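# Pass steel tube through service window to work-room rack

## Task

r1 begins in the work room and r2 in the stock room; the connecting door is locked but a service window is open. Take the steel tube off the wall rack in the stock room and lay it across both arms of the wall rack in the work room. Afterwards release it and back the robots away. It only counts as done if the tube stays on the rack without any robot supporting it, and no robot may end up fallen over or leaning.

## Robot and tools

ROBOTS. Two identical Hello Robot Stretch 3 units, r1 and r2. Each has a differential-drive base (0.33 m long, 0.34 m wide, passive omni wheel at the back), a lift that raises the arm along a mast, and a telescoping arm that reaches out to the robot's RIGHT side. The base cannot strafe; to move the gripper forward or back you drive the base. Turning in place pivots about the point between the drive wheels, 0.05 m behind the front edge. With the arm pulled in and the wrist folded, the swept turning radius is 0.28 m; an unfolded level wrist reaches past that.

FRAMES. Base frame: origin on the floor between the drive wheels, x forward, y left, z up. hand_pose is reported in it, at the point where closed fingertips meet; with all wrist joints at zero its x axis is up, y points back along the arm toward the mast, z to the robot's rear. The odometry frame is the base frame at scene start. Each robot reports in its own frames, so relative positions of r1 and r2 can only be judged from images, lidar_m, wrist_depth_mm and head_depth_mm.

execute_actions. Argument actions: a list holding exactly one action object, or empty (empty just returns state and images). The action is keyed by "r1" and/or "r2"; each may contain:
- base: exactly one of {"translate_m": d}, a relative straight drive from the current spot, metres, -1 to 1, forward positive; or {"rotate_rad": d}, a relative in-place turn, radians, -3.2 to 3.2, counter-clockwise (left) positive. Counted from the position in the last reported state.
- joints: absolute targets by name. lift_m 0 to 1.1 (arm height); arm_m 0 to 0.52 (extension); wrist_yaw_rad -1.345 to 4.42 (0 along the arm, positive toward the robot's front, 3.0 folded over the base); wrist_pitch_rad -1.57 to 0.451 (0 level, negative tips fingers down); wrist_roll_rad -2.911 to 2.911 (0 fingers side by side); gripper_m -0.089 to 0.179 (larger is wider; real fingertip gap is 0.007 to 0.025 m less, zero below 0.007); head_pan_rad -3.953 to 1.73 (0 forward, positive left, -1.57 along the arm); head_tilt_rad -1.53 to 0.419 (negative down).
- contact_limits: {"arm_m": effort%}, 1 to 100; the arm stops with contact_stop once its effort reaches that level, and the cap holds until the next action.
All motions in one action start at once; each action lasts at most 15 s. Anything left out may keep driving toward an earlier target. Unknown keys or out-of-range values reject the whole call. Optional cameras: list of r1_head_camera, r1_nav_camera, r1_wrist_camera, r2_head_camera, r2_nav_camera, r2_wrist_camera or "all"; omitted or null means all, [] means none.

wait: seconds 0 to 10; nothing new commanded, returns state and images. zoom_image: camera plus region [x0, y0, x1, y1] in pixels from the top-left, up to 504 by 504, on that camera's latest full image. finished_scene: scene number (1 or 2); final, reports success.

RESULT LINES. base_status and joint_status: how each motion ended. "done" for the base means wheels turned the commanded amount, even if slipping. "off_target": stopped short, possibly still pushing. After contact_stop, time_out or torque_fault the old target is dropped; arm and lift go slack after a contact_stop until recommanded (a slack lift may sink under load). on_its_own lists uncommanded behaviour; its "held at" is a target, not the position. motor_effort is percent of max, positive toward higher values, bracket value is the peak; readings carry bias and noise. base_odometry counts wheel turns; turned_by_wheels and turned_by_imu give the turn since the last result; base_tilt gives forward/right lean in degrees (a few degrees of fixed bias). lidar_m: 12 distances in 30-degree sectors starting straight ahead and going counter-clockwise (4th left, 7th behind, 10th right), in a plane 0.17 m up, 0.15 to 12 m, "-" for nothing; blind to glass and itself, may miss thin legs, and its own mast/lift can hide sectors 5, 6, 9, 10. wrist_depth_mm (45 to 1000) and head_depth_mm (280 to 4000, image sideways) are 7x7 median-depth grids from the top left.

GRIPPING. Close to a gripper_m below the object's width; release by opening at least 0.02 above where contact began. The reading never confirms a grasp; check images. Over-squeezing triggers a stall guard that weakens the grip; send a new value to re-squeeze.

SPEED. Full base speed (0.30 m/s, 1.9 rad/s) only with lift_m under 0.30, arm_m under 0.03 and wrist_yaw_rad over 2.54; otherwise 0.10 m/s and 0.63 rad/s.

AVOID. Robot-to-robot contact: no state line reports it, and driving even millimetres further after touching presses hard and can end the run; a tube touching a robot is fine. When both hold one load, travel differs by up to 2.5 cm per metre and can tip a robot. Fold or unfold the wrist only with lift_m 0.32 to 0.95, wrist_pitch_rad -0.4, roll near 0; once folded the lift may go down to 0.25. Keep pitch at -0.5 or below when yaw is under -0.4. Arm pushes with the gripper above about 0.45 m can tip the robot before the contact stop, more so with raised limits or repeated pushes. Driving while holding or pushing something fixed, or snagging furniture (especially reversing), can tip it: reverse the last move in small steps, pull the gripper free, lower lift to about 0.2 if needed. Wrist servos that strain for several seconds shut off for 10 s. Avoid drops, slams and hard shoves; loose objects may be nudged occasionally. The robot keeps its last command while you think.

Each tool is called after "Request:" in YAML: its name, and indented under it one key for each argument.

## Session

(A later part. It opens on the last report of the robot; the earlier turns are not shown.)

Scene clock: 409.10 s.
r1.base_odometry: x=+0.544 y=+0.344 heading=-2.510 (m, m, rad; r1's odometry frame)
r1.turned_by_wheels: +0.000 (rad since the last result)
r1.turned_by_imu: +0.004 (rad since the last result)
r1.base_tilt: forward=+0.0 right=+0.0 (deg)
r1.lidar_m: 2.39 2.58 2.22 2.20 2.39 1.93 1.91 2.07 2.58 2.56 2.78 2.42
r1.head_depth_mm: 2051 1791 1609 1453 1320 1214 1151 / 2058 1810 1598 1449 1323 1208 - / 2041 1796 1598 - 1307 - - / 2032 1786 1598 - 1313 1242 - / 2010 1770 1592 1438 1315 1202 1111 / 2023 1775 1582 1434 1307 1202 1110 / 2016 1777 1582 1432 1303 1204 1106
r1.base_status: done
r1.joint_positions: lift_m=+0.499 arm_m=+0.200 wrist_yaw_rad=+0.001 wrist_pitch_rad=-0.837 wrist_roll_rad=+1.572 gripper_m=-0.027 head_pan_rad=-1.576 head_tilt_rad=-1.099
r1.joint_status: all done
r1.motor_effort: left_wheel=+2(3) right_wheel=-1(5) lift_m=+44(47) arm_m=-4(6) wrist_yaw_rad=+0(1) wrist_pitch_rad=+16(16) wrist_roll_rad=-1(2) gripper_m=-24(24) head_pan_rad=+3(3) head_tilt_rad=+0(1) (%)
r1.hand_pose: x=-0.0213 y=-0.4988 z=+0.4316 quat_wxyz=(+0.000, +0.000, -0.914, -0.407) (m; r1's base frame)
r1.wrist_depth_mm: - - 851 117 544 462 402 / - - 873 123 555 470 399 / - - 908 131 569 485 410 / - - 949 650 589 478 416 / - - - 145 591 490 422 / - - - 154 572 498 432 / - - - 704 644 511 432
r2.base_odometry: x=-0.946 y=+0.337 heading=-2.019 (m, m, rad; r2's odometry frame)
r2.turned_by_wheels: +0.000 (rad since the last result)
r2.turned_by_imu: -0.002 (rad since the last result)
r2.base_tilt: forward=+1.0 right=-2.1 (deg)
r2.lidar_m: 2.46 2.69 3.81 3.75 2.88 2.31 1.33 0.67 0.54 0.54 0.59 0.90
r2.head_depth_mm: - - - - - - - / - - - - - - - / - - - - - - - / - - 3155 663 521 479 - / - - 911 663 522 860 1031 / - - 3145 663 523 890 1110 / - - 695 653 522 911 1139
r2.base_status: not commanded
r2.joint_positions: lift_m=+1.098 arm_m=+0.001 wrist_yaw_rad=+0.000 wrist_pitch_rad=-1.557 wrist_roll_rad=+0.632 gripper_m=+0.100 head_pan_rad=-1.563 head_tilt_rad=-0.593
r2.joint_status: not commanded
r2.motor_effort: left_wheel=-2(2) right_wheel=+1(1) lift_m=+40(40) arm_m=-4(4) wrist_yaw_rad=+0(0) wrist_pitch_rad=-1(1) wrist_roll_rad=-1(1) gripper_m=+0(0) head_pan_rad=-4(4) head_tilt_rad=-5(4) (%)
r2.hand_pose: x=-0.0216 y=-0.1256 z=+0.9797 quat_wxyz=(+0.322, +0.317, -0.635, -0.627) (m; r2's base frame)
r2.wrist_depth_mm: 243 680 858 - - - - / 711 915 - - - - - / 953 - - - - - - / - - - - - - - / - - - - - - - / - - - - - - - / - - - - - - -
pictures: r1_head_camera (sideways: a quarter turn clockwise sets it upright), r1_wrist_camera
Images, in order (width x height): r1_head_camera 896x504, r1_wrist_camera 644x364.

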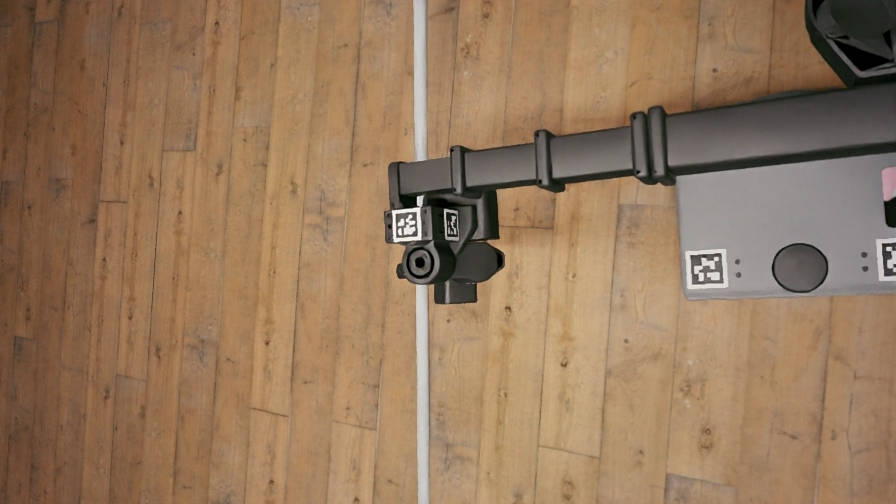

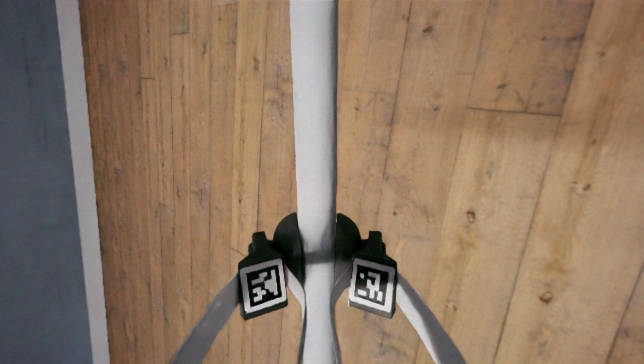

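Request:
execute_actions:
  actions:
    - {"r1":{"base":{"translate_m":-1.0},"joints":{"lift_m":0.5,"wrist_pitch_rad":0.03,"arm_m":0.0}}}
  cameras: ["r1_head_camera","r1_nav_camera"]

Scene clock: 422.27 s.
r1.base_odometry: x=+1.351 y=+0.935 heading=-2.510 (m, m, rad; r1's odometry frame)
r1.turned_by_wheels: +0.000 (rad since the last result)
r1.turned_by_imu: +0.002 (rad since the last result)
r1.base_tilt: forward=+0.0 right=+0.0 (deg)
r1.lidar_m: 3.36 2.94 2.35 2.33 1.17 0.94 0.93 1.01 1.55 2.42 2.62 3.39
r1.head_depth_mm: 2062 1806 1611 1453 1325 1213 1151 / 2043 1805 1607 1433 1327 1216 - / 2052 1799 1605 1428 1355 - - / 2026 1791 1609 1424 1349 - - / 2021 1779 1583 1416 1310 1206 1111 / 2009 1774 1581 1411 1312 1202 1113 / 2018 1766 1584 1412 1300 1198 1110
r1.base_status: done
r1.joint_positions: lift_m=+0.499 arm_m=+0.000 wrist_yaw_rad=+0.001 wrist_pitch_rad=-0.034 wrist_roll_rad=+1.572 gripper_m=-0.027 head_pan_rad=-1.576 head_tilt_rad=-1.099
r1.joint_status: wrist_pitch_rad off_target (ended at -0.034, target +0.030); the others done
r1.motor_effort: left_wheel=+2(3) right_wheel=-1(5) lift_m=+45(43) arm_m=-4(5) wrist_yaw_rad=+0(0) wrist_pitch_rad=+28(31) wrist_roll_rad=-2(2) gripper_m=-25(24) head_pan_rad=+3(3) head_tilt_rad=+0(2) (%)
r1.hand_pose: x=-0.0210 y=-0.4005 z=+0.6051 quat_wxyz=(+0.000, +0.001, -1.000, -0.017) (m; r1's base frame)
r1.wrist_depth_mm: - - - 115 - 901 641 / - - - 124 - 925 642 / - - - - - 945 638 / - - - - - 921 646 / - - - 144 - 921 661 / - - - 152 - 933 659 / - - - - - 958 647
r2.base_odometry: x=-0.946 y=+0.337 heading=-2.019 (m, m, rad; r2's odometry frame)
r2.turned_by_wheels: +0.000 (rad since the last result)
r2.turned_by_imu: -0.003 (rad since the last result)
r2.base_tilt: forward=+0.9 right=-2.2 (deg)
r2.lidar_m: 2.46 2.69 3.82 3.77 2.88 2.30 1.33 0.67 0.54 0.54 0.59 0.90
r2.head_depth_mm: - - - - - - - / - - - - - - - / - - - - - - - / - - 3149 663 522 479 - / - - 912 665 522 866 1028 / - - 3155 663 523 888 1109 / - - 695 654 522 915 1138
r2.base_status: not commanded
r2.joint_positions: lift_m=+1.098 arm_m=+0.001 wrist_yaw_rad=+0.000 wrist_pitch_rad=-1.557 wrist_roll_rad=+0.632 gripper_m=+0.100 head_pan_rad=-1.563 head_tilt_rad=-0.593
r2.joint_status: not commanded
r2.motor_effort: left_wheel=-2(2) right_wheel=+1(1) lift_m=+40(39) arm_m=-4(3) wrist_yaw_rad=+1(0) wrist_pitch_rad=-1(1) wrist_roll_rad=-1(1) gripper_m=+0(0) head_pan_rad=-4(4) head_tilt_rad=-4(4) (%)
r2.hand_pose: x=-0.0216 y=-0.1256 z=+0.9797 quat_wxyz=(+0.322, +0.317, -0.635, -0.627) (m; r2's base frame)
r2.wrist_depth_mm: 242 672 866 - - - - / 719 921 - - - - - / 970 - - - - - - / - - - - - - - / - - - - - - - / - - - - - - - / - - - - - - -
pictures: r1_head_camera (sideways: a quarter turn clockwise sets it upright), r1_nav_camera (sideways: a quarter turn counterclockwise sets it upright)
Images, in order (width x height): r1_head_camera 896x504, r1_nav_camera 672x504.

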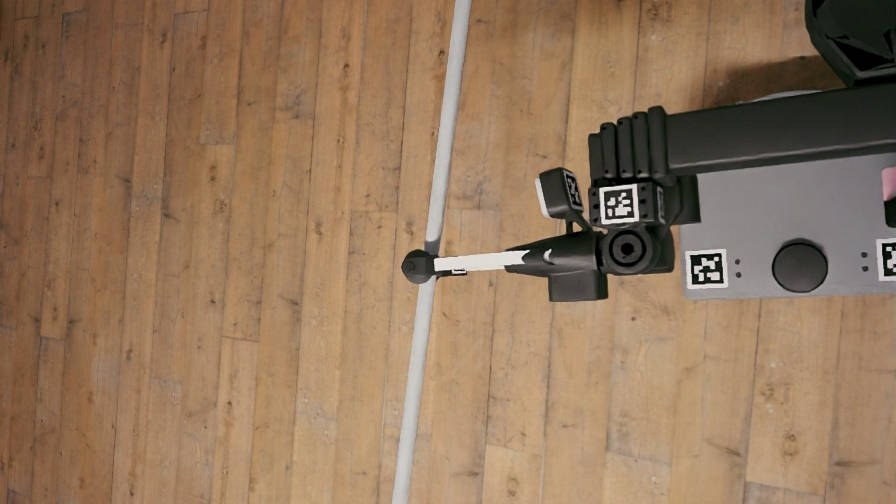

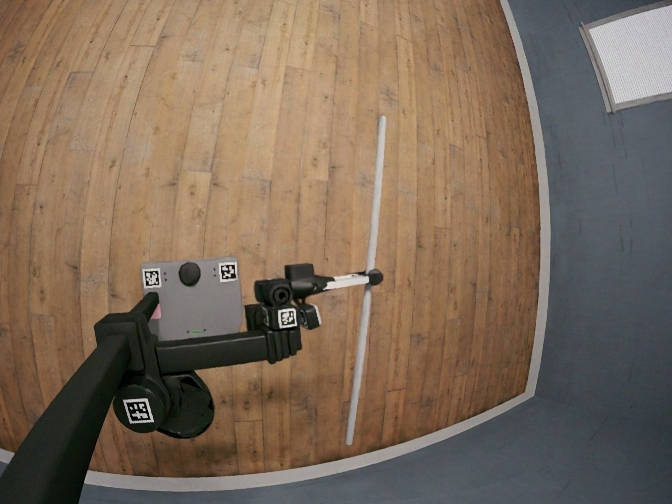

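Request:
execute_actions:
  actions:
    - {"r1":{"base":{"rotate_rad":-1.76},"joints":{"wrist_yaw_rad":0.16,"head_tilt_rad":-0.55}}}
  cameras: ["r1_nav_camera"]

Request:
execute_actions:
  actions:
    - {"r1":{"joints":{"lift_m":0.9}}}
  cameras: ["r1_head_camera","r1_nav_camera","r1_wrist_camera"]

Scene clock: 428.60 s.
r1.base_odometry: x=+1.351 y=+0.935 heading=+2.014 (m, m, rad; r1's odometry frame)
r1.turned_by_wheels: -1.760 (rad since the last result)
r1.turned_by_imu: -1.716 (rad since the last result)
r1.base_tilt: forward=-0.1 right=+0.1 (deg)
r1.lidar_m: 2.42 2.49 3.30 3.37 3.45 2.45 2.34 1.37 0.97 0.93 0.96 1.28
r1.head_depth_mm: 804 887 988 1119 1289 1445 1240 / 794 875 980 1105 1267 1433 1244 / 771 856 945 932 1248 1421 1219 / 779 857 953 1075 1228 1398 1267 / 771 846 941 1061 1204 1405 1274 / 761 837 930 1044 1190 1382 1272 / 755 830 908 1017 1163 1361 1275
r1.base_status: done
r1.joint_positions: lift_m=+0.499 arm_m=+0.000 wrist_yaw_rad=+0.160 wrist_pitch_rad=-0.034 wrist_roll_rad=+1.572 gripper_m=-0.027 head_pan_rad=-1.576 head_tilt_rad=-0.557
r1.joint_status: all done
r1.motor_effort: left_wheel=+3(11) right_wheel=-2(7) lift_m=+45(45) arm_m=-4(5) wrist_yaw_rad=+0(4) wrist_pitch_rad=+28(28) wrist_roll_rad=-1(1) gripper_m=-25(25) head_pan_rad=+3(2) head_tilt_rad=+3(38) (%)
r1.hand_pose: x=+0.0193 y=-0.3972 z=+0.6051 quat_wxyz=(+0.001, +0.080, -0.997, -0.017) (m; r1's base frame)
r1.wrist_depth_mm: 559 577 601 115 623 658 621 / 607 614 621 124 653 671 645 / 637 651 648 663 687 703 644 / 661 673 684 702 721 737 658 / 672 684 711 144 759 788 645 / 740 740 771 152 814 832 647 / 766 802 809 841 845 844 663
r2.base_odometry: x=-0.946 y=+0.337 heading=-2.019 (m, m, rad; r2's odometry frame)
r2.turned_by_wheels: +0.000 (rad since the last result)
r2.turned_by_imu: -0.001 (rad since the last result)
r2.base_tilt: forward=+0.9 right=-2.1 (deg)
r2.lidar_m: 2.46 2.69 3.81 3.76 2.88 2.30 1.34 0.67 0.54 0.54 0.58 0.90
r2.head_depth_mm: - - - - - - - / - - - - - - - / - - - - - - - / - - 3153 664 521 479 - / - - 910 664 522 859 1030 / - - 3122 663 522 889 1107 / - - 696 653 522 913 1141
r2.base_status: not commanded
r2.joint_positions: lift_m=+1.098 arm_m=+0.001 wrist_yaw_rad=+0.000 wrist_pitch_rad=-1.557 wrist_roll_rad=+0.632 gripper_m=+0.100 head_pan_rad=-1.563 head_tilt_rad=-0.593
r2.joint_status: not commanded
r2.motor_effort: left_wheel=-2(2) right_wheel=+1(1) lift_m=+40(40) arm_m=-4(3) wrist_yaw_rad=+0(0) wrist_pitch_rad=-1(1) wrist_roll_rad=-1(1) gripper_m=+1(0) head_pan_rad=-4(4) head_tilt_rad=-4(4) (%)
r2.hand_pose: x=-0.0216 y=-0.1256 z=+0.9797 quat_wxyz=(+0.322, +0.317, -0.635, -0.627) (m; r2's base frame)
r2.wrist_depth_mm: 245 674 863 - - - - / 711 901 - - - - - / 975 - - - - - - / - - - - - - - / - - - - - - - / - - - - - - - / - - - - - - -
pictures: r1_nav_camera (sideways: a quarter turn counterclockwise sets it upright)
Images, in order (width x height): r1_nav_camera 672x504.

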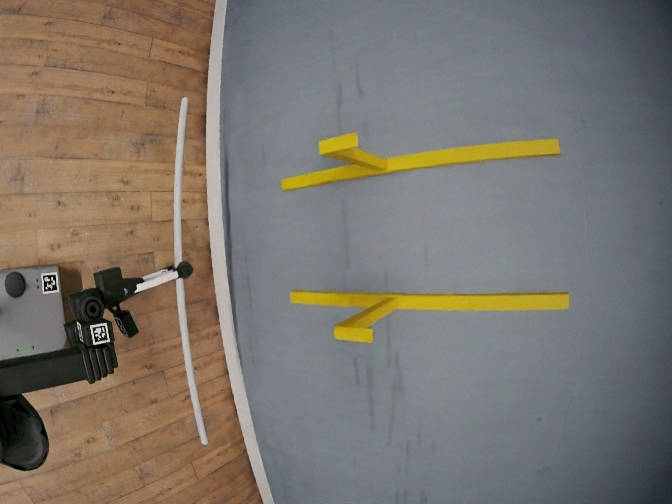

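Scene clock: 433.07 s.
r1.base_odometry: x=+1.351 y=+0.935 heading=+2.014 (m, m, rad; r1's odometry frame)
r1.turned_by_wheels: +0.000 (rad since the last result)
r1.turned_by_imu: +0.001 (rad since the last result)
r1.base_tilt: forward=+0.0 right=+0.1 (deg)
r1.lidar_m: 2.42 2.49 3.31 3.36 3.42 2.45 2.33 1.37 0.97 0.93 0.96 1.28
r1.head_depth_mm: 804 888 989 1122 1289 1438 - / 794 877 976 1106 1268 - - / 768 857 945 931 1250 1394 - / 778 855 950 1069 1217 - - / 770 848 941 1053 1227 1357 1192 / 762 839 929 1041 1188 1385 1272 / 755 828 911 1013 1162 1362 1269
r1.base_status: not commanded
r1.joint_positions: lift_m=+0.899 arm_m=+0.000 wrist_yaw_rad=+0.160 wrist_pitch_rad=-0.033 wrist_roll_rad=+1.572 gripper_m=-0.027 head_pan_rad=-1.576 head_tilt_rad=-0.557
r1.joint_status: all done
r1.motor_effort: left_wheel=+3(3) right_wheel=-2(2) lift_m=+44(46) arm_m=-4(4) wrist_yaw_rad=+0(0) wrist_pitch_rad=+27(28) wrist_roll_rad=-1(2) gripper_m=-25(25) head_pan_rad=+2(2) head_tilt_rad=+3(3) (%)
r1.hand_pose: x=+0.0193 y=-0.3973 z=+1.0053 quat_wxyz=(+0.001, +0.080, -0.997, -0.017) (m; r1's base frame)
r1.wrist_depth_mm: 587 592 599 115 495 623 647 / 601 624 626 123 659 679 700 / 642 642 669 682 678 703 716 / 671 671 695 696 707 744 773 / 703 704 719 144 734 782 797 / 741 738 762 152 811 845 851 / 778 809 819 814 855 880 909
r2.base_odometry: x=-0.946 y=+0.337 heading=-2.019 (m, m, rad; r2's odometry frame)
r2.turned_by_wheels: +0.000 (rad since the last result)
r2.turned_by_imu: -0.001 (rad since the last result)
r2.base_tilt: forward=+0.9 right=-2.1 (deg)
r2.lidar_m: 2.46 2.69 3.80 3.78 2.88 2.31 1.33 0.67 0.54 0.54 0.58 0.90
r2.head_depth_mm: - - - - - - - / - - - - - - - / - - - - - - - / - - 3133 662 522 480 - / - - 912 666 522 860 1031 / - - 3156 662 523 887 1105 / - - 696 654 520 915 1144
r2.base_status: not commanded
r2.joint_positions: lift_m=+1.098 arm_m=+0.001 wrist_yaw_rad=+0.000 wrist_pitch_rad=-1.557 wrist_roll_rad=+0.632 gripper_m=+0.100 head_pan_rad=-1.563 head_tilt_rad=-0.593
r2.joint_status: not commanded
r2.motor_effort: left_wheel=-2(2) right_wheel=+1(1) lift_m=+40(40) arm_m=-3(3) wrist_yaw_rad=+0(0) wrist_pitch_rad=-1(1) wrist_roll_rad=-1(1) gripper_m=+0(0) head_pan_rad=-3(4) head_tilt_rad=-5(4) (%)
r2.hand_pose: x=-0.0216 y=-0.1256 z=+0.9797 quat_wxyz=(+0.322, +0.317, -0.635, -0.627) (m; r2's base frame)
r2.wrist_depth_mm: 244 674 866 - - - - / 700 903 - - - - - / 975 - - - - - - / - - - - - - - / - - - - - - - / - - - - - - - / - - - - - - -
pictures: r1_head_camera (sideways: a quarter turn clockwise sets it upright), r1_nav_camera (sideways: a quarter turn counterclockwise sets it upright), r1_wrist_camera
Images, in order (width x height): r1_head_camera 896x504, r1_nav_camera 672x504, r1_wrist_camera 644x364.

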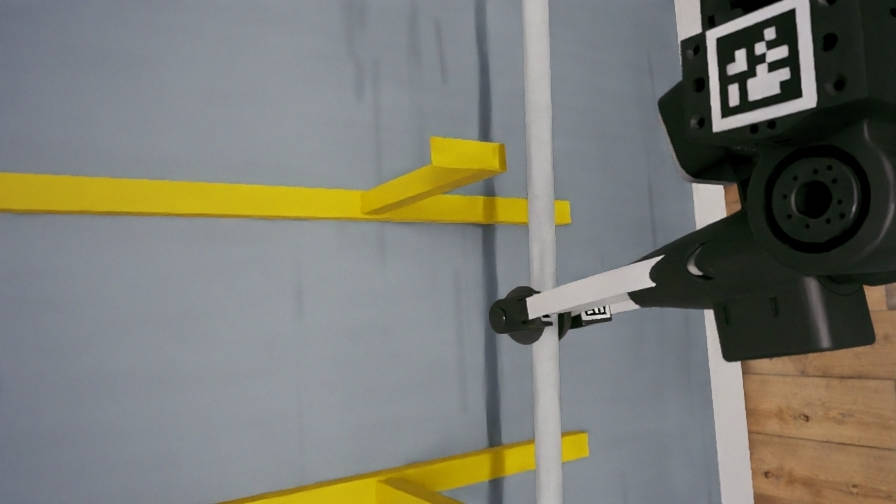

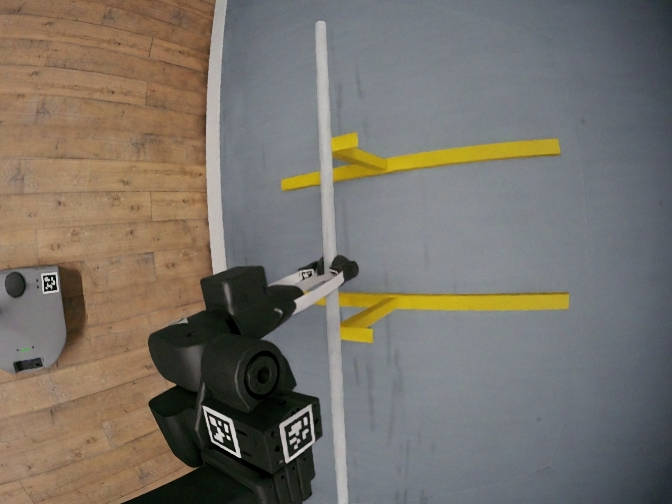

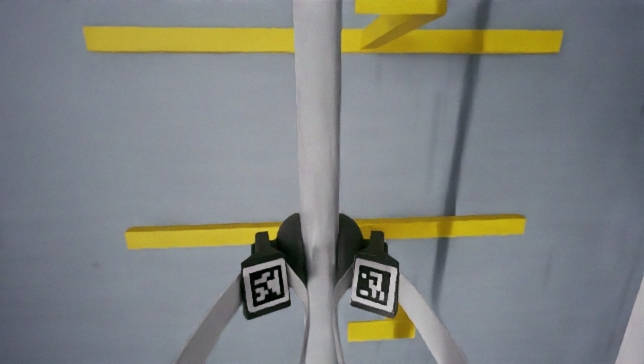

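Request:
execute_actions:
  actions:
    - {"r1":{"joints":{"lift_m":0.925,"arm_m":0.38,"head_pan_rad":-1.45},"contact_limits":{"arm_m":20}}}
  cameras: ["r1_head_camera","r1_nav_camera","r1_wrist_camera"]

Scene clock: 440.40 s.
r1.base_odometry: x=+1.351 y=+0.935 heading=+2.014 (m, m, rad; r1's odometry frame)
r1.turned_by_wheels: +0.000 (rad since the last result)
r1.turned_by_imu: +0.001 (rad since the last result)
r1.base_tilt: forward=-0.1 right=+0.1 (deg)
r1.lidar_m: 2.41 2.49 3.31 3.36 3.42 2.44 2.33 1.38 0.98 0.93 0.96 1.28
r1.head_depth_mm: 770 846 911 - 1213 1399 1273 / 757 833 - 812 1215 1399 1274 / 770 848 - 1087 1217 1401 1275 / 772 851 920 1069 1220 1395 1274 / 775 852 947 1068 1220 1399 1274 / 773 852 927 1056 1224 1402 1272 / 760 851 953 841 1229 1400 1276
r1.base_status: not commanded
r1.joint_positions: lift_m=+0.924 arm_m=+0.380 wrist_yaw_rad=+0.160 wrist_pitch_rad=-0.033 wrist_roll_rad=+1.572 gripper_m=-0.027 head_pan_rad=-1.457 head_tilt_rad=-0.557
r1.joint_status: all done
r1.motor_effort: left_wheel=+3(3) right_wheel=-2(2) lift_m=+45(46) arm_m=+3(3) wrist_yaw_rad=+1(1) wrist_pitch_rad=+27(27) wrist_roll_rad=-1(1) gripper_m=-25(25) head_pan_rad=+3(11) head_tilt_rad=+4(4) (%)
r1.contact_limits: arm_m 20 (drawing in: default 28, maximum 45; extending or still: default 37, maximum 61)
r1.hand_pose: x=+0.0193 y=-0.7767 z=+1.0304 quat_wxyz=(+0.001, +0.080, -0.997, -0.017) (m; r1's base frame)
r1.wrist_depth_mm: 261 266 271 115 282 285 287 / 273 281 283 123 295 301 308 / 286 290 296 297 307 314 324 / 296 303 310 312 324 331 341 / 311 319 322 144 340 350 359 / 324 335 339 153 362 371 378 / 345 353 362 366 379 391 394
r2.base_odometry: x=-0.946 y=+0.337 heading=-2.019 (m, m, rad; r2's odometry frame)
r2.turned_by_wheels: +0.000 (rad since the last result)
r2.turned_by_imu: -0.001 (rad since the last result)
r2.base_tilt: forward=+0.9 right=-2.1 (deg)
r2.lidar_m: 2.47 2.68 3.81 3.75 2.88 2.30 1.33 0.67 0.54 0.54 0.58 0.90
r2.head_depth_mm: - - - - - - - / - - - - - - - / - - - - - - - / - - 3141 665 523 479 - / - - 910 665 523 859 1030 / - - 3203 664 521 887 1103 / - - 693 654 522 914 1137
r2.base_status: not commanded
r2.joint_positions: lift_m=+1.098 arm_m=+0.001 wrist_yaw_rad=+0.000 wrist_pitch_rad=-1.557 wrist_roll_rad=+0.632 gripper_m=+0.100 head_pan_rad=-1.563 head_tilt_rad=-0.593
r2.joint_status: not commanded
r2.motor_effort: left_wheel=-2(2) right_wheel=+1(1) lift_m=+40(39) arm_m=-3(5) wrist_yaw_rad=+0(0) wrist_pitch_rad=-1(1) wrist_roll_rad=-1(1) gripper_m=+0(0) head_pan_rad=-4(4) head_tilt_rad=-5(4) (%)
r2.hand_pose: x=-0.0216 y=-0.1256 z=+0.9797 quat_wxyz=(+0.322, +0.317, -0.635, -0.627) (m; r2's base frame)
r2.wrist_depth_mm: 244 668 878 - - - - / 704 896 - - - - - / 966 - - - - - - / - - - - - - - / - - - - - - - / - - - - - - - / - - - - - - -
pictures: r1_head_camera (sideways: a quarter turn clockwise sets it upright), r1_nav_camera (sideways: a quarter turn counterclockwise sets it upright), r1_wrist_camera
Images, in order (width x height): r1_head_camera 896x504, r1_nav_camera 672x504, r1_wrist_camera 644x364.

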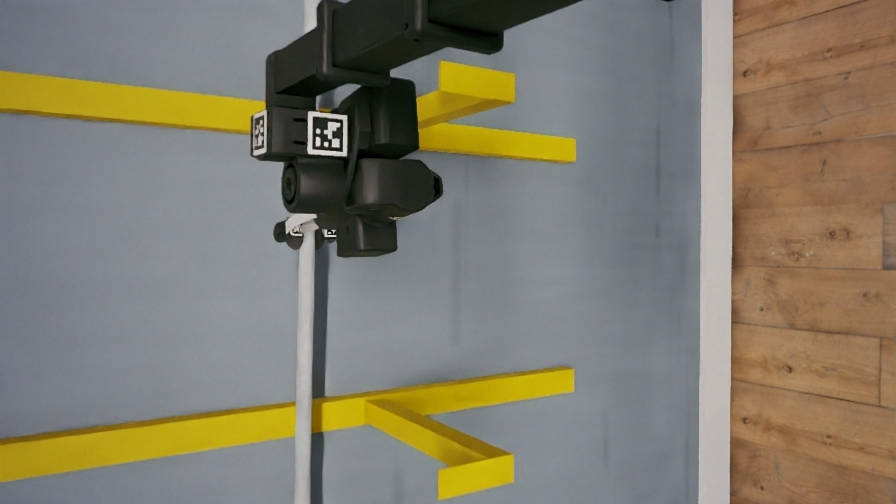

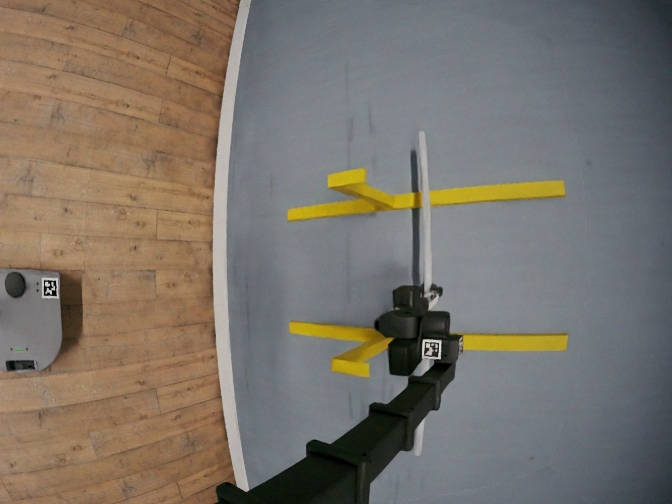

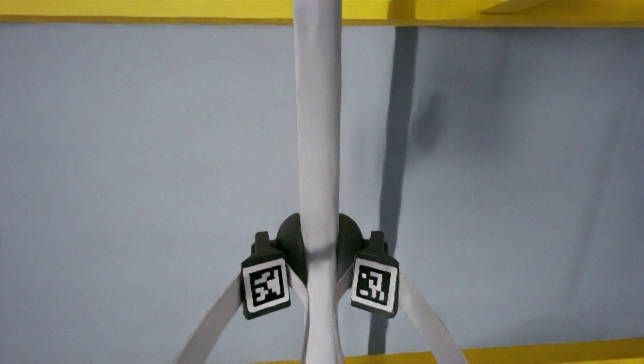

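Request:
execute_actions:
  actions:
    - {"r1":{"base":{"translate_m":0.05},"joints":{"lift_m":0.835}}}
  cameras: ["r1_head_camera","r1_wrist_camera"]

Scene clock: 445.97 s.
r1.base_odometry: x=+1.329 y=+0.980 heading=+2.014 (m, m, rad; r1's odometry frame)
r1.turned_by_wheels: +0.000 (rad since the last result)
r1.turned_by_imu: +0.000 (rad since the last result)
r1.base_tilt: forward=+0.0 right=+0.1 (deg)
r1.lidar_m: 2.37 2.44 3.26 3.36 3.48 2.50 2.38 1.37 0.97 0.93 0.96 1.27
r1.head_depth_mm: 752 843 941 1019 - 1407 1243 / 769 842 927 - 1212 1399 1275 / 768 848 927 - 1218 1398 1271 / 772 849 931 1083 1215 1400 1273 / 771 851 931 1066 1217 1405 1271 / 757 834 919 979 1216 1401 1275 / 772 853 932 1051 1221 1409 1270
r1.base_status: done
r1.joint_positions: lift_m=+0.835 arm_m=+0.380 wrist_yaw_rad=+0.160 wrist_pitch_rad=-0.032 wrist_roll_rad=+1.572 gripper_m=-0.027 head_pan_rad=-1.457 head_tilt_rad=-0.557
r1.joint_status: all done
r1.motor_effort: left_wheel=+3(8) right_wheel=-2(6) lift_m=+26(40) arm_m=+3(4) wrist_yaw_rad=+0(1) wrist_pitch_rad=+27(27) wrist_roll_rad=-1(1) gripper_m=-26(25) head_pan_rad=+3(3) head_tilt_rad=+3(4) (%)
r1.hand_pose: x=+0.0193 y=-0.7768 z=+0.9413 quat_wxyz=(+0.001, +0.080, -0.997, -0.017) (m; r1's base frame)
r1.wrist_depth_mm: 260 265 268 115 279 286 291 / 272 274 282 123 293 301 305 / 285 288 295 295 306 314 319 / 296 302 307 310 322 328 336 / 309 313 323 144 339 347 354 / 325 333 333 153 359 366 378 / 334 344 349 337 350 362 365
r2.base_odometry: x=-0.946 y=+0.337 heading=-2.019 (m, m, rad; r2's odometry frame)
r2.turned_by_wheels: +0.000 (rad since the last result)
r2.turned_by_imu: -0.001 (rad since the last result)
r2.base_tilt: forward=+0.9 right=-2.1 (deg)
r2.lidar_m: 2.46 2.69 3.80 3.77 2.88 2.30 1.34 0.67 0.54 0.54 0.59 0.90
r2.head_depth_mm: - - - - - - - / - - - - - - - / - - - - - - - / - - 3114 664 522 478 - / - - 906 663 522 860 1030 / - - 3187 663 522 886 1104 / - - 695 654 523 911 1139
r2.base_status: not commanded
r2.joint_positions: lift_m=+1.098 arm_m=+0.001 wrist_yaw_rad=+0.000 wrist_pitch_rad=-1.557 wrist_roll_rad=+0.632 gripper_m=+0.100 head_pan_rad=-1.563 head_tilt_rad=-0.593
r2.joint_status: not commanded
r2.motor_effort: left_wheel=-2(2) right_wheel=+1(1) lift_m=+40(39) arm_m=-4(4) wrist_yaw_rad=+0(0) wrist_pitch_rad=-1(1) wrist_roll_rad=-1(1) gripper_m=+0(0) head_pan_rad=-4(4) head_tilt_rad=-5(4) (%)
r2.hand_pose: x=-0.0216 y=-0.1256 z=+0.9797 quat_wxyz=(+0.322, +0.317, -0.635, -0.627) (m; r2's base frame)
r2.wrist_depth_mm: 244 676 873 - - - - / 701 898 - - - - - / 959 - - - - - - / - - - - - - - / - - - - - - - / - - - - - - - / - - - - - - -
pictures: r1_head_camera (sideways: a quarter turn clockwise sets it upright), r1_wrist_camera
Images, in order (width x height): r1_head_camera 896x504, r1_wrist_camera 644x364.

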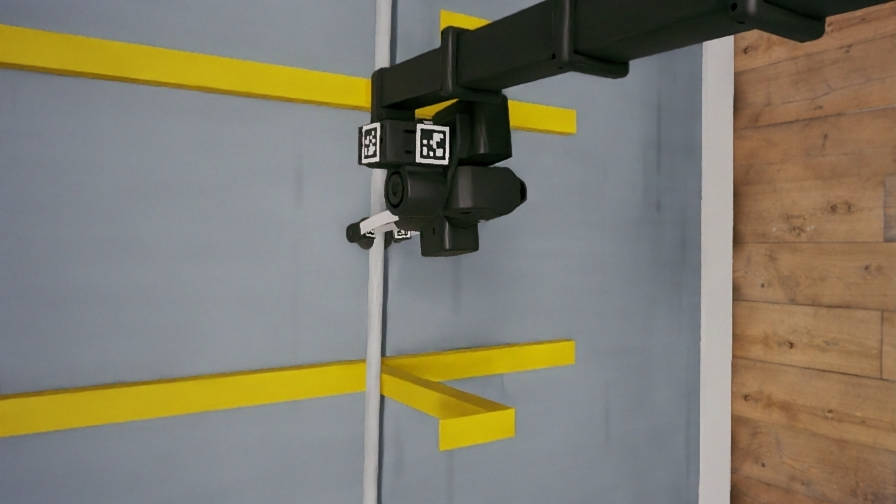

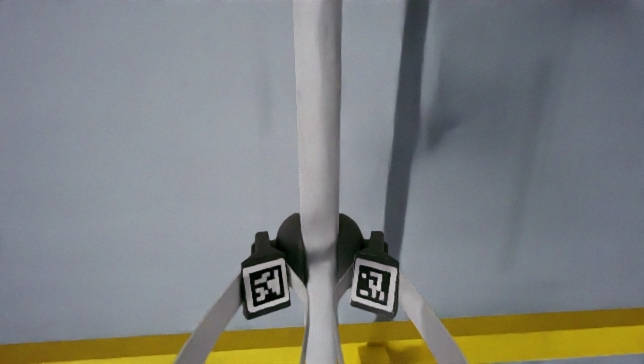

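Request:
execute_actions:
  actions:
    - {"r1":{"joints":{"lift_m":0.805}}}
  cameras: ["r1_head_camera"]

Scene clock: 448.90 s.
r1.base_odometry: x=+1.329 y=+0.980 heading=+2.014 (m, m, rad; r1's odometry frame)
r1.turned_by_wheels: +0.000 (rad since the last result)
r1.turned_by_imu: +0.000 (rad since the last result)
r1.base_tilt: forward=-0.1 right=+0.0 (deg)
r1.lidar_m: 2.36 2.44 3.24 3.36 3.46 2.50 2.39 1.37 0.97 0.93 0.96 1.27
r1.head_depth_mm: 753 842 942 903 - - 1253 / 770 844 927 - 1236 1400 1274 / 770 849 944 - 1239 1401 1269 / 772 849 945 1056 1217 1402 1277 / 771 849 945 1065 1218 1403 1274 / 757 835 930 837 1222 1406 1272 / 774 851 946 1048 1220 1405 1272
r1.base_status: not commanded
r1.joint_positions: lift_m=+0.805 arm_m=+0.380 wrist_yaw_rad=+0.160 wrist_pitch_rad=-0.032 wrist_roll_rad=+1.572 gripper_m=-0.027 head_pan_rad=-1.457 head_tilt_rad=-0.557
r1.joint_status: all done
r1.motor_effort: left_wheel=+3(3) right_wheel=-2(2) lift_m=+25(27) arm_m=+3(3) wrist_yaw_rad=+0(0) wrist_pitch_rad=+27(27) wrist_roll_rad=-2(2) gripper_m=-25(25) head_pan_rad=+3(3) head_tilt_rad=+3(5) (%)
r1.hand_pose: x=+0.0193 y=-0.7768 z=+0.9113 quat_wxyz=(+0.001, +0.080, -0.997, -0.017) (m; r1's base frame)
r1.wrist_depth_mm: 262 266 269 115 282 285 291 / 269 274 281 123 294 300 308 / 283 289 290 294 307 315 319 / 296 305 305 309 322 331 336 / 310 316 324 145 342 349 358 / 327 333 338 152 360 371 381 / 337 342 346 337 355 361 368
r2.base_odometry: x=-0.946 y=+0.337 heading=-2.019 (m, m, rad; r2's odometry frame)
r2.turned_by_wheels: +0.000 (rad since the last result)
r2.turned_by_imu: -0.001 (rad since the last result)
r2.base_tilt: forward=+0.8 right=-2.2 (deg)
r2.lidar_m: 2.47 2.68 3.81 3.76 2.87 2.30 1.33 0.67 0.54 0.54 0.59 0.90
r2.head_depth_mm: - - - - - - - / - - - - - - - / - - - - - - - / - - 3126 664 523 479 - / - - 910 663 522 863 1029 / - - 3142 663 522 886 1102 / - - 695 653 523 914 1141
r2.base_status: not commanded
r2.joint_positions: lift_m=+1.098 arm_m=+0.001 wrist_yaw_rad=+0.000 wrist_pitch_rad=-1.557 wrist_roll_rad=+0.632 gripper_m=+0.100 head_pan_rad=-1.563 head_tilt_rad=-0.593
r2.joint_status: not commanded
r2.motor_effort: left_wheel=-2(2) right_wheel=+1(1) lift_m=+40(39) arm_m=-4(3) wrist_yaw_rad=+0(0) wrist_pitch_rad=-1(1) wrist_roll_rad=-1(1) gripper_m=+0(0) head_pan_rad=-4(4) head_tilt_rad=-4(4) (%)
r2.hand_pose: x=-0.0216 y=-0.1256 z=+0.9797 quat_wxyz=(+0.322, +0.317, -0.635, -0.627) (m; r2's base frame)
r2.wrist_depth_mm: 244 684 881 - - - - / 712 914 - - - - - / 970 - - - - - - / - - - - - - - / - - - - - - - / - - - - - - - / - - - - - - -
pictures: r1_head_camera (sideways: a quarter turn clockwise sets it upright)
Images, in order (width x height): r1_head_camera 896x504.

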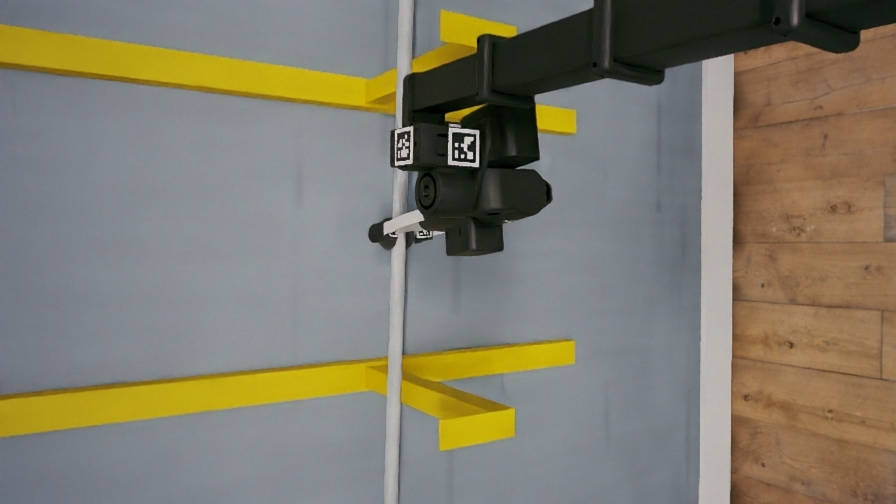

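Request:
execute_actions:
  actions:
    - {"r1":{"joints":{"lift_m":0.787}}}
  cameras: ["r1_head_camera"]

Scene clock: 450.77 s.
r1.base_odometry: x=+1.329 y=+0.980 heading=+2.014 (m, m, rad; r1's odometry frame)
r1.turned_by_wheels: +0.000 (rad since the last result)
r1.turned_by_imu: +0.000 (rad since the last result)
r1.base_tilt: forward=-0.1 right=+0.0 (deg)
r1.lidar_m: 2.37 2.44 3.24 3.37 3.47 2.50 2.38 1.37 0.97 0.93 0.96 1.27
r1.head_depth_mm: 752 845 944 803 1175 - 1286 / 770 843 927 881 1242 1399 1270 / 770 850 945 1008 1239 1399 1270 / 772 849 945 1056 1213 1401 1275 / 773 850 947 1067 1219 1404 1275 / 759 836 933 850 1218 1400 1271 / 775 853 947 1053 1222 1399 1272
r1.base_status: not commanded
r1.joint_positions: lift_m=+0.787 arm_m=+0.380 wrist_yaw_rad=+0.160 wrist_pitch_rad=-0.009 wrist_roll_rad=+1.573 gripper_m=-0.027 head_pan_rad=-1.457 head_tilt_rad=-0.557
r1.joint_status: all done
r1.motor_effort: left_wheel=+3(3) right_wheel=-2(2) lift_m=+23(25) arm_m=+4(3) wrist_yaw_rad=+0(0) wrist_pitch_rad=+17(27) wrist_roll_rad=-1(2) gripper_m=-23(25) head_pan_rad=+3(3) head_tilt_rad=+4(4) (%)
r1.hand_pose: x=+0.0194 y=-0.7774 z=+0.8993 quat_wxyz=(+0.000, +0.080, -0.997, -0.005) (m; r1's base frame)
r1.wrist_depth_mm: 264 265 268 115 280 279 282 / 274 277 281 122 291 296 299 / 287 291 293 131 304 309 314 / 299 304 309 143 317 324 330 / 313 321 320 144 335 340 347 / 328 337 340 152 354 361 370 / 345 346 348 342 350 352 360
r2.base_odometry: x=-0.946 y=+0.337 heading=-2.019 (m, m, rad; r2's odometry frame)
r2.turned_by_wheels: +0.000 (rad since the last result)
r2.turned_by_imu: +0.000 (rad since the last result)
r2.base_tilt: forward=+0.9 right=-2.1 (deg)
r2.lidar_m: 2.46 2.69 3.79 3.76 2.89 2.31 1.33 0.67 0.54 0.54 0.59 0.90
r2.head_depth_mm: - - - - - - - / - - - - - - - / - - - - - - - / - - 3124 665 523 478 - / - - 912 663 521 863 1027 / - - 3116 664 521 886 1103 / - - 695 654 523 915 1135
r2.base_status: not commanded
r2.joint_positions: lift_m=+1.098 arm_m=+0.001 wrist_yaw_rad=+0.000 wrist_pitch_rad=-1.557 wrist_roll_rad=+0.632 gripper_m=+0.100 head_pan_rad=-1.563 head_tilt_rad=-0.593
r2.joint_status: not commanded
r2.motor_effort: left_wheel=-2(2) right_wheel=+1(1) lift_m=+40(39) arm_m=-4(2) wrist_yaw_rad=+0(0) wrist_pitch_rad=-1(1) wrist_roll_rad=-1(1) gripper_m=+0(1) head_pan_rad=-4(4) head_tilt_rad=-5(4) (%)
r2.hand_pose: x=-0.0216 y=-0.1256 z=+0.9797 quat_wxyz=(+0.322, +0.317, -0.635, -0.627) (m; r2's base frame)
r2.wrist_depth_mm: 245 665 878 - - - - / 712 883 - - - - - / 978 - - - - - - / - - - - - - - / - - - - - - - / - - - - - - - / - - - - - - -
pictures: r1_head_camera (sideways: a quarter turn clockwise sets it upright)
Images, in order (width x height): r1_head_camera 896x504.

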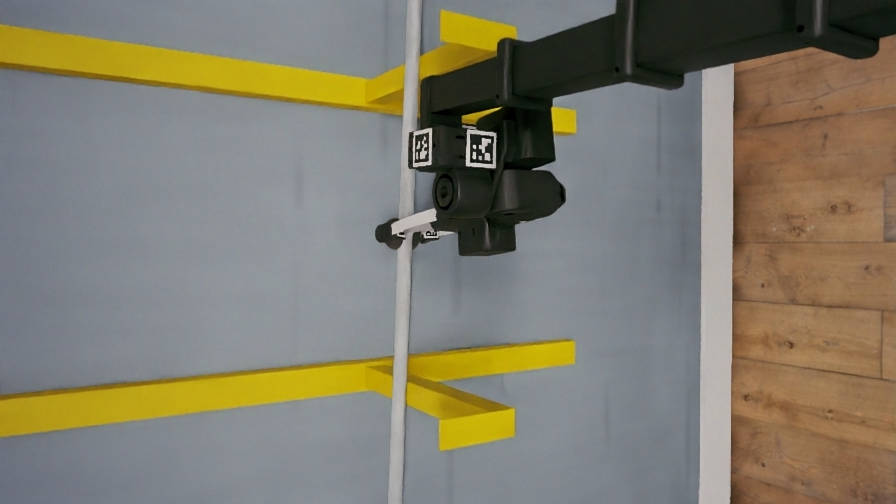

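Request:
execute_actions:
  actions:
    - {"r1":{"joints":{"lift_m":0.782,"gripper_m":0.1}}}
  cameras: ["r1_wrist_camera"]

Request:
execute_actions:
  actions:
    - {"r1":{"joints":{"arm_m":0.0}}}
  cameras: ["r1_head_camera","r1_nav_camera"]

Scene clock: 454.70 s.
r1.base_odometry: x=+1.329 y=+0.980 heading=+2.014 (m, m, rad; r1's odometry frame)
r1.turned_by_wheels: +0.000 (rad since the last result)
r1.turned_by_imu: +0.000 (rad since the last result)
r1.base_tilt: forward=-0.1 right=+0.1 (deg)
r1.lidar_m: 2.37 2.44 3.26 3.36 3.46 2.50 2.38 1.37 0.97 0.93 0.95 1.27
r1.head_depth_mm: 753 847 942 807 1186 - 1266 / 770 842 926 873 1242 1403 1268 / 771 849 945 1007 1243 1400 1268 / 772 851 944 1045 1215 1404 1273 / 772 852 949 1062 1217 1399 1271 / 758 835 932 844 1224 1404 1273 / 772 852 949 1050 1222 1405 1273
r1.base_status: not commanded
r1.joint_positions: lift_m=+0.782 arm_m=+0.380 wrist_yaw_rad=+0.160 wrist_pitch_rad=+0.005 wrist_roll_rad=+1.573 gripper_m=+0.100 head_pan_rad=-1.457 head_tilt_rad=-0.557
r1.joint_status: all done
r1.motor_effort: left_wheel=+3(3) right_wheel=-2(2) lift_m=+22(22) arm_m=+3(3) wrist_yaw_rad=+0(1) wrist_pitch_rad=+11(17) wrist_roll_rad=-2(2) gripper_m=+0(100) head_pan_rad=+3(3) head_tilt_rad=+5(4) (%)
r1.hand_pose: x=+0.0195 y=-0.7778 z=+0.8980 quat_wxyz=(-0.001, +0.080, -0.997, +0.002) (m; r1's base frame)
r1.wrist_depth_mm: 265 266 272 270 276 278 282 / 279 281 281 283 288 294 295 / 290 292 296 292 305 305 306 / 305 308 307 310 318 319 323 / 318 320 327 326 333 337 343 / 334 337 347 345 350 352 362 / 348 351 352 337 341 346 354
r2.base_odometry: x=-0.946 y=+0.337 heading=-2.019 (m, m, rad; r2's odometry frame)
r2.turned_by_wheels: +0.000 (rad since the last result)
r2.turned_by_imu: -0.001 (rad since the last result)
r2.base_tilt: forward=+0.9 right=-2.1 (deg)
r2.lidar_m: 2.46 2.68 3.81 3.76 2.88 2.31 1.33 0.67 0.54 0.54 0.58 0.90
r2.head_depth_mm: - - - - - - - / - - - - - - - / - - - - - - - / - - 3131 664 522 479 - / - - 911 665 522 862 1032 / - - 3165 665 522 889 1102 / - - 695 654 522 911 1139
r2.base_status: not commanded
r2.joint_positions: lift_m=+1.098 arm_m=+0.001 wrist_yaw_rad=+0.000 wrist_pitch_rad=-1.557 wrist_roll_rad=+0.632 gripper_m=+0.100 head_pan_rad=-1.563 head_tilt_rad=-0.593
r2.joint_status: not commanded
r2.motor_effort: left_wheel=-2(2) right_wheel=+1(1) lift_m=+40(40) arm_m=-3(3) wrist_yaw_rad=+0(0) wrist_pitch_rad=-1(1) wrist_roll_rad=-1(1) gripper_m=-1(0) head_pan_rad=-4(4) head_tilt_rad=-4(5) (%)
r2.hand_pose: x=-0.0216 y=-0.1256 z=+0.9797 quat_wxyz=(+0.322, +0.317, -0.635, -0.627) (m; r2's base frame)
r2.wrist_depth_mm: 245 671 855 - - - - / 719 902 - - - - - / 971 - - - - - - / - - - - - - - / - - - - - - - / - - - - - - - / - - - - - - -
pictures: r1_wrist_camera
Images, in order (width x height): r1_wrist_camera 644x364.

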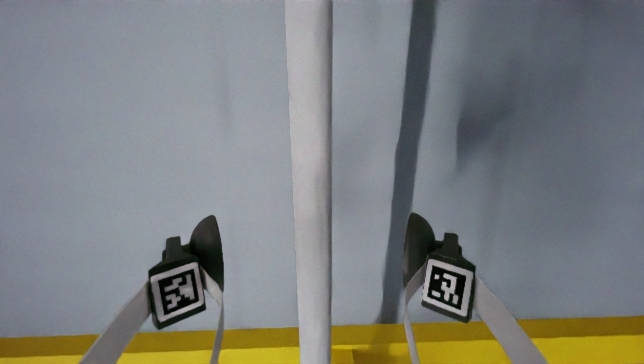

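Scene clock: 458.70 s.
r1.base_odometry: x=+1.329 y=+0.980 heading=+2.014 (m, m, rad; r1's odometry frame)
r1.turned_by_wheels: +0.000 (rad since the last result)
r1.turned_by_imu: +0.000 (rad since the last result)
r1.base_tilt: forward=+0.0 right=-0.1 (deg)
r1.lidar_m: 2.37 2.44 3.26 3.36 3.48 2.50 2.39 1.37 0.97 0.93 0.96 1.27
r1.head_depth_mm: 753 843 941 808 1212 1396 1270 / 770 845 927 1043 1207 1406 1338 / 771 849 944 1065 1217 1399 1303 / 773 848 946 1064 1194 1404 1313 / 771 852 950 1063 1222 1407 1278 / 756 837 934 845 1226 1404 1276 / 774 853 947 1049 1223 1398 1276
r1.base_status: not commanded
r1.joint_positions: lift_m=+0.782 arm_m=+0.000 wrist_yaw_rad=+0.160 wrist_pitch_rad=+0.005 wrist_roll_rad=+1.573 gripper_m=+0.100 head_pan_rad=-1.457 head_tilt_rad=-0.557
r1.joint_status: all done
r1.motor_effort: left_wheel=+3(3) right_wheel=-2(2) lift_m=+22(22) arm_m=-4(3) wrist_yaw_rad=+1(0) wrist_pitch_rad=+11(11) wrist_roll_rad=-2(2) gripper_m=+0(1) head_pan_rad=+3(3) head_tilt_rad=+4(4) (%)
r1.hand_pose: x=+0.0195 y=-0.3983 z=+0.8980 quat_wxyz=(-0.001, +0.080, -0.997, +0.002) (m; r1's base frame)
r1.wrist_depth_mm: 588 603 611 619 604 624 631 / 626 626 634 629 649 652 662 / 658 646 664 672 668 688 690 / 682 703 701 721 700 730 733 / 719 753 731 725 751 740 772 / 738 762 803 751 789 801 812 / 792 836 831 841 812 829 839
r2.base_odometry: x=-0.946 y=+0.337 heading=-2.019 (m, m, rad; r2's odometry frame)
r2.turned_by_wheels: +0.000 (rad since the last result)
r2.turned_by_imu: -0.001 (rad since the last result)
r2.base_tilt: forward=+0.9 right=-2.1 (deg)
r2.lidar_m: 2.46 2.69 3.81 3.76 2.87 2.31 1.33 0.67 0.54 0.54 0.59 0.90
r2.head_depth_mm: - - - - - - - / - - - - - - - / - - - - - - - / - - 3149 663 522 479 - / - - 913 664 523 860 1027 / - - 3150 665 523 886 1109 / - - 694 654 522 913 1139
r2.base_status: not commanded
r2.joint_positions: lift_m=+1.098 arm_m=+0.001 wrist_yaw_rad=+0.000 wrist_pitch_rad=-1.557 wrist_roll_rad=+0.632 gripper_m=+0.100 head_pan_rad=-1.563 head_tilt_rad=-0.593
r2.joint_status: not commanded
r2.motor_effort: left_wheel=-2(2) right_wheel=+1(1) lift_m=+39(40) arm_m=-3(3) wrist_yaw_rad=+0(0) wrist_pitch_rad=-1(1) wrist_roll_rad=-1(1) gripper_m=+0(0) head_pan_rad=-4(4) head_tilt_rad=-4(4) (%)
r2.hand_pose: x=-0.0216 y=-0.1256 z=+0.9797 quat_wxyz=(+0.322, +0.317, -0.635, -0.627) (m; r2's base frame)
r2.wrist_depth_mm: 243 676 864 - - - - / 710 905 - - - - - / 956 - - - - - - / - - - - - - - / - - - - - - - / - - - - - - - / - - - - - - -
pictures: r1_head_camera (sideways: a quarter turn clockwise sets it upright), r1_nav_camera (sideways: a quarter turn counterclockwise sets it upright)
Images, in order (width x height): r1_head_camera 896x504, r1_nav_camera 672x504.

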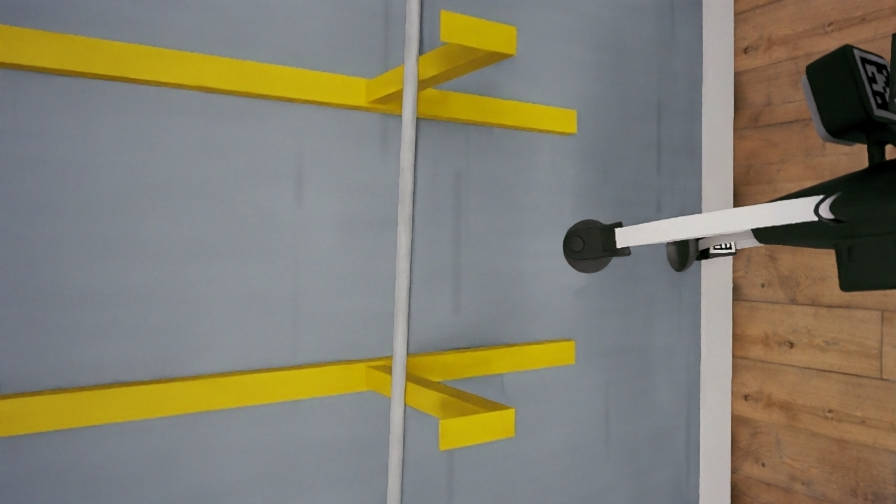

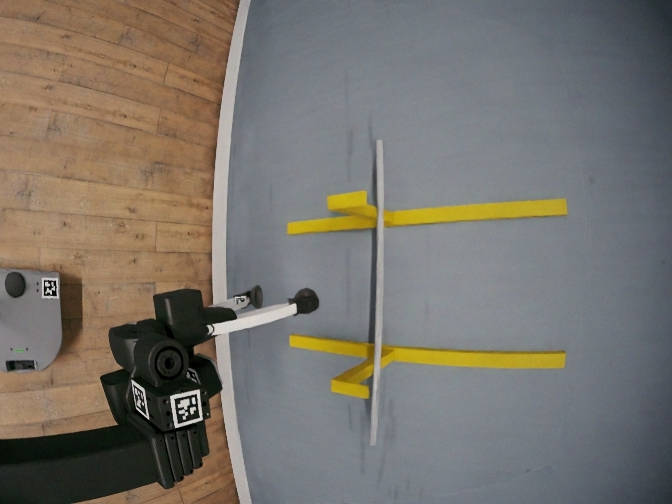

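Request:
finished_scene:
  scene: 2

The scene is finished: the task was done.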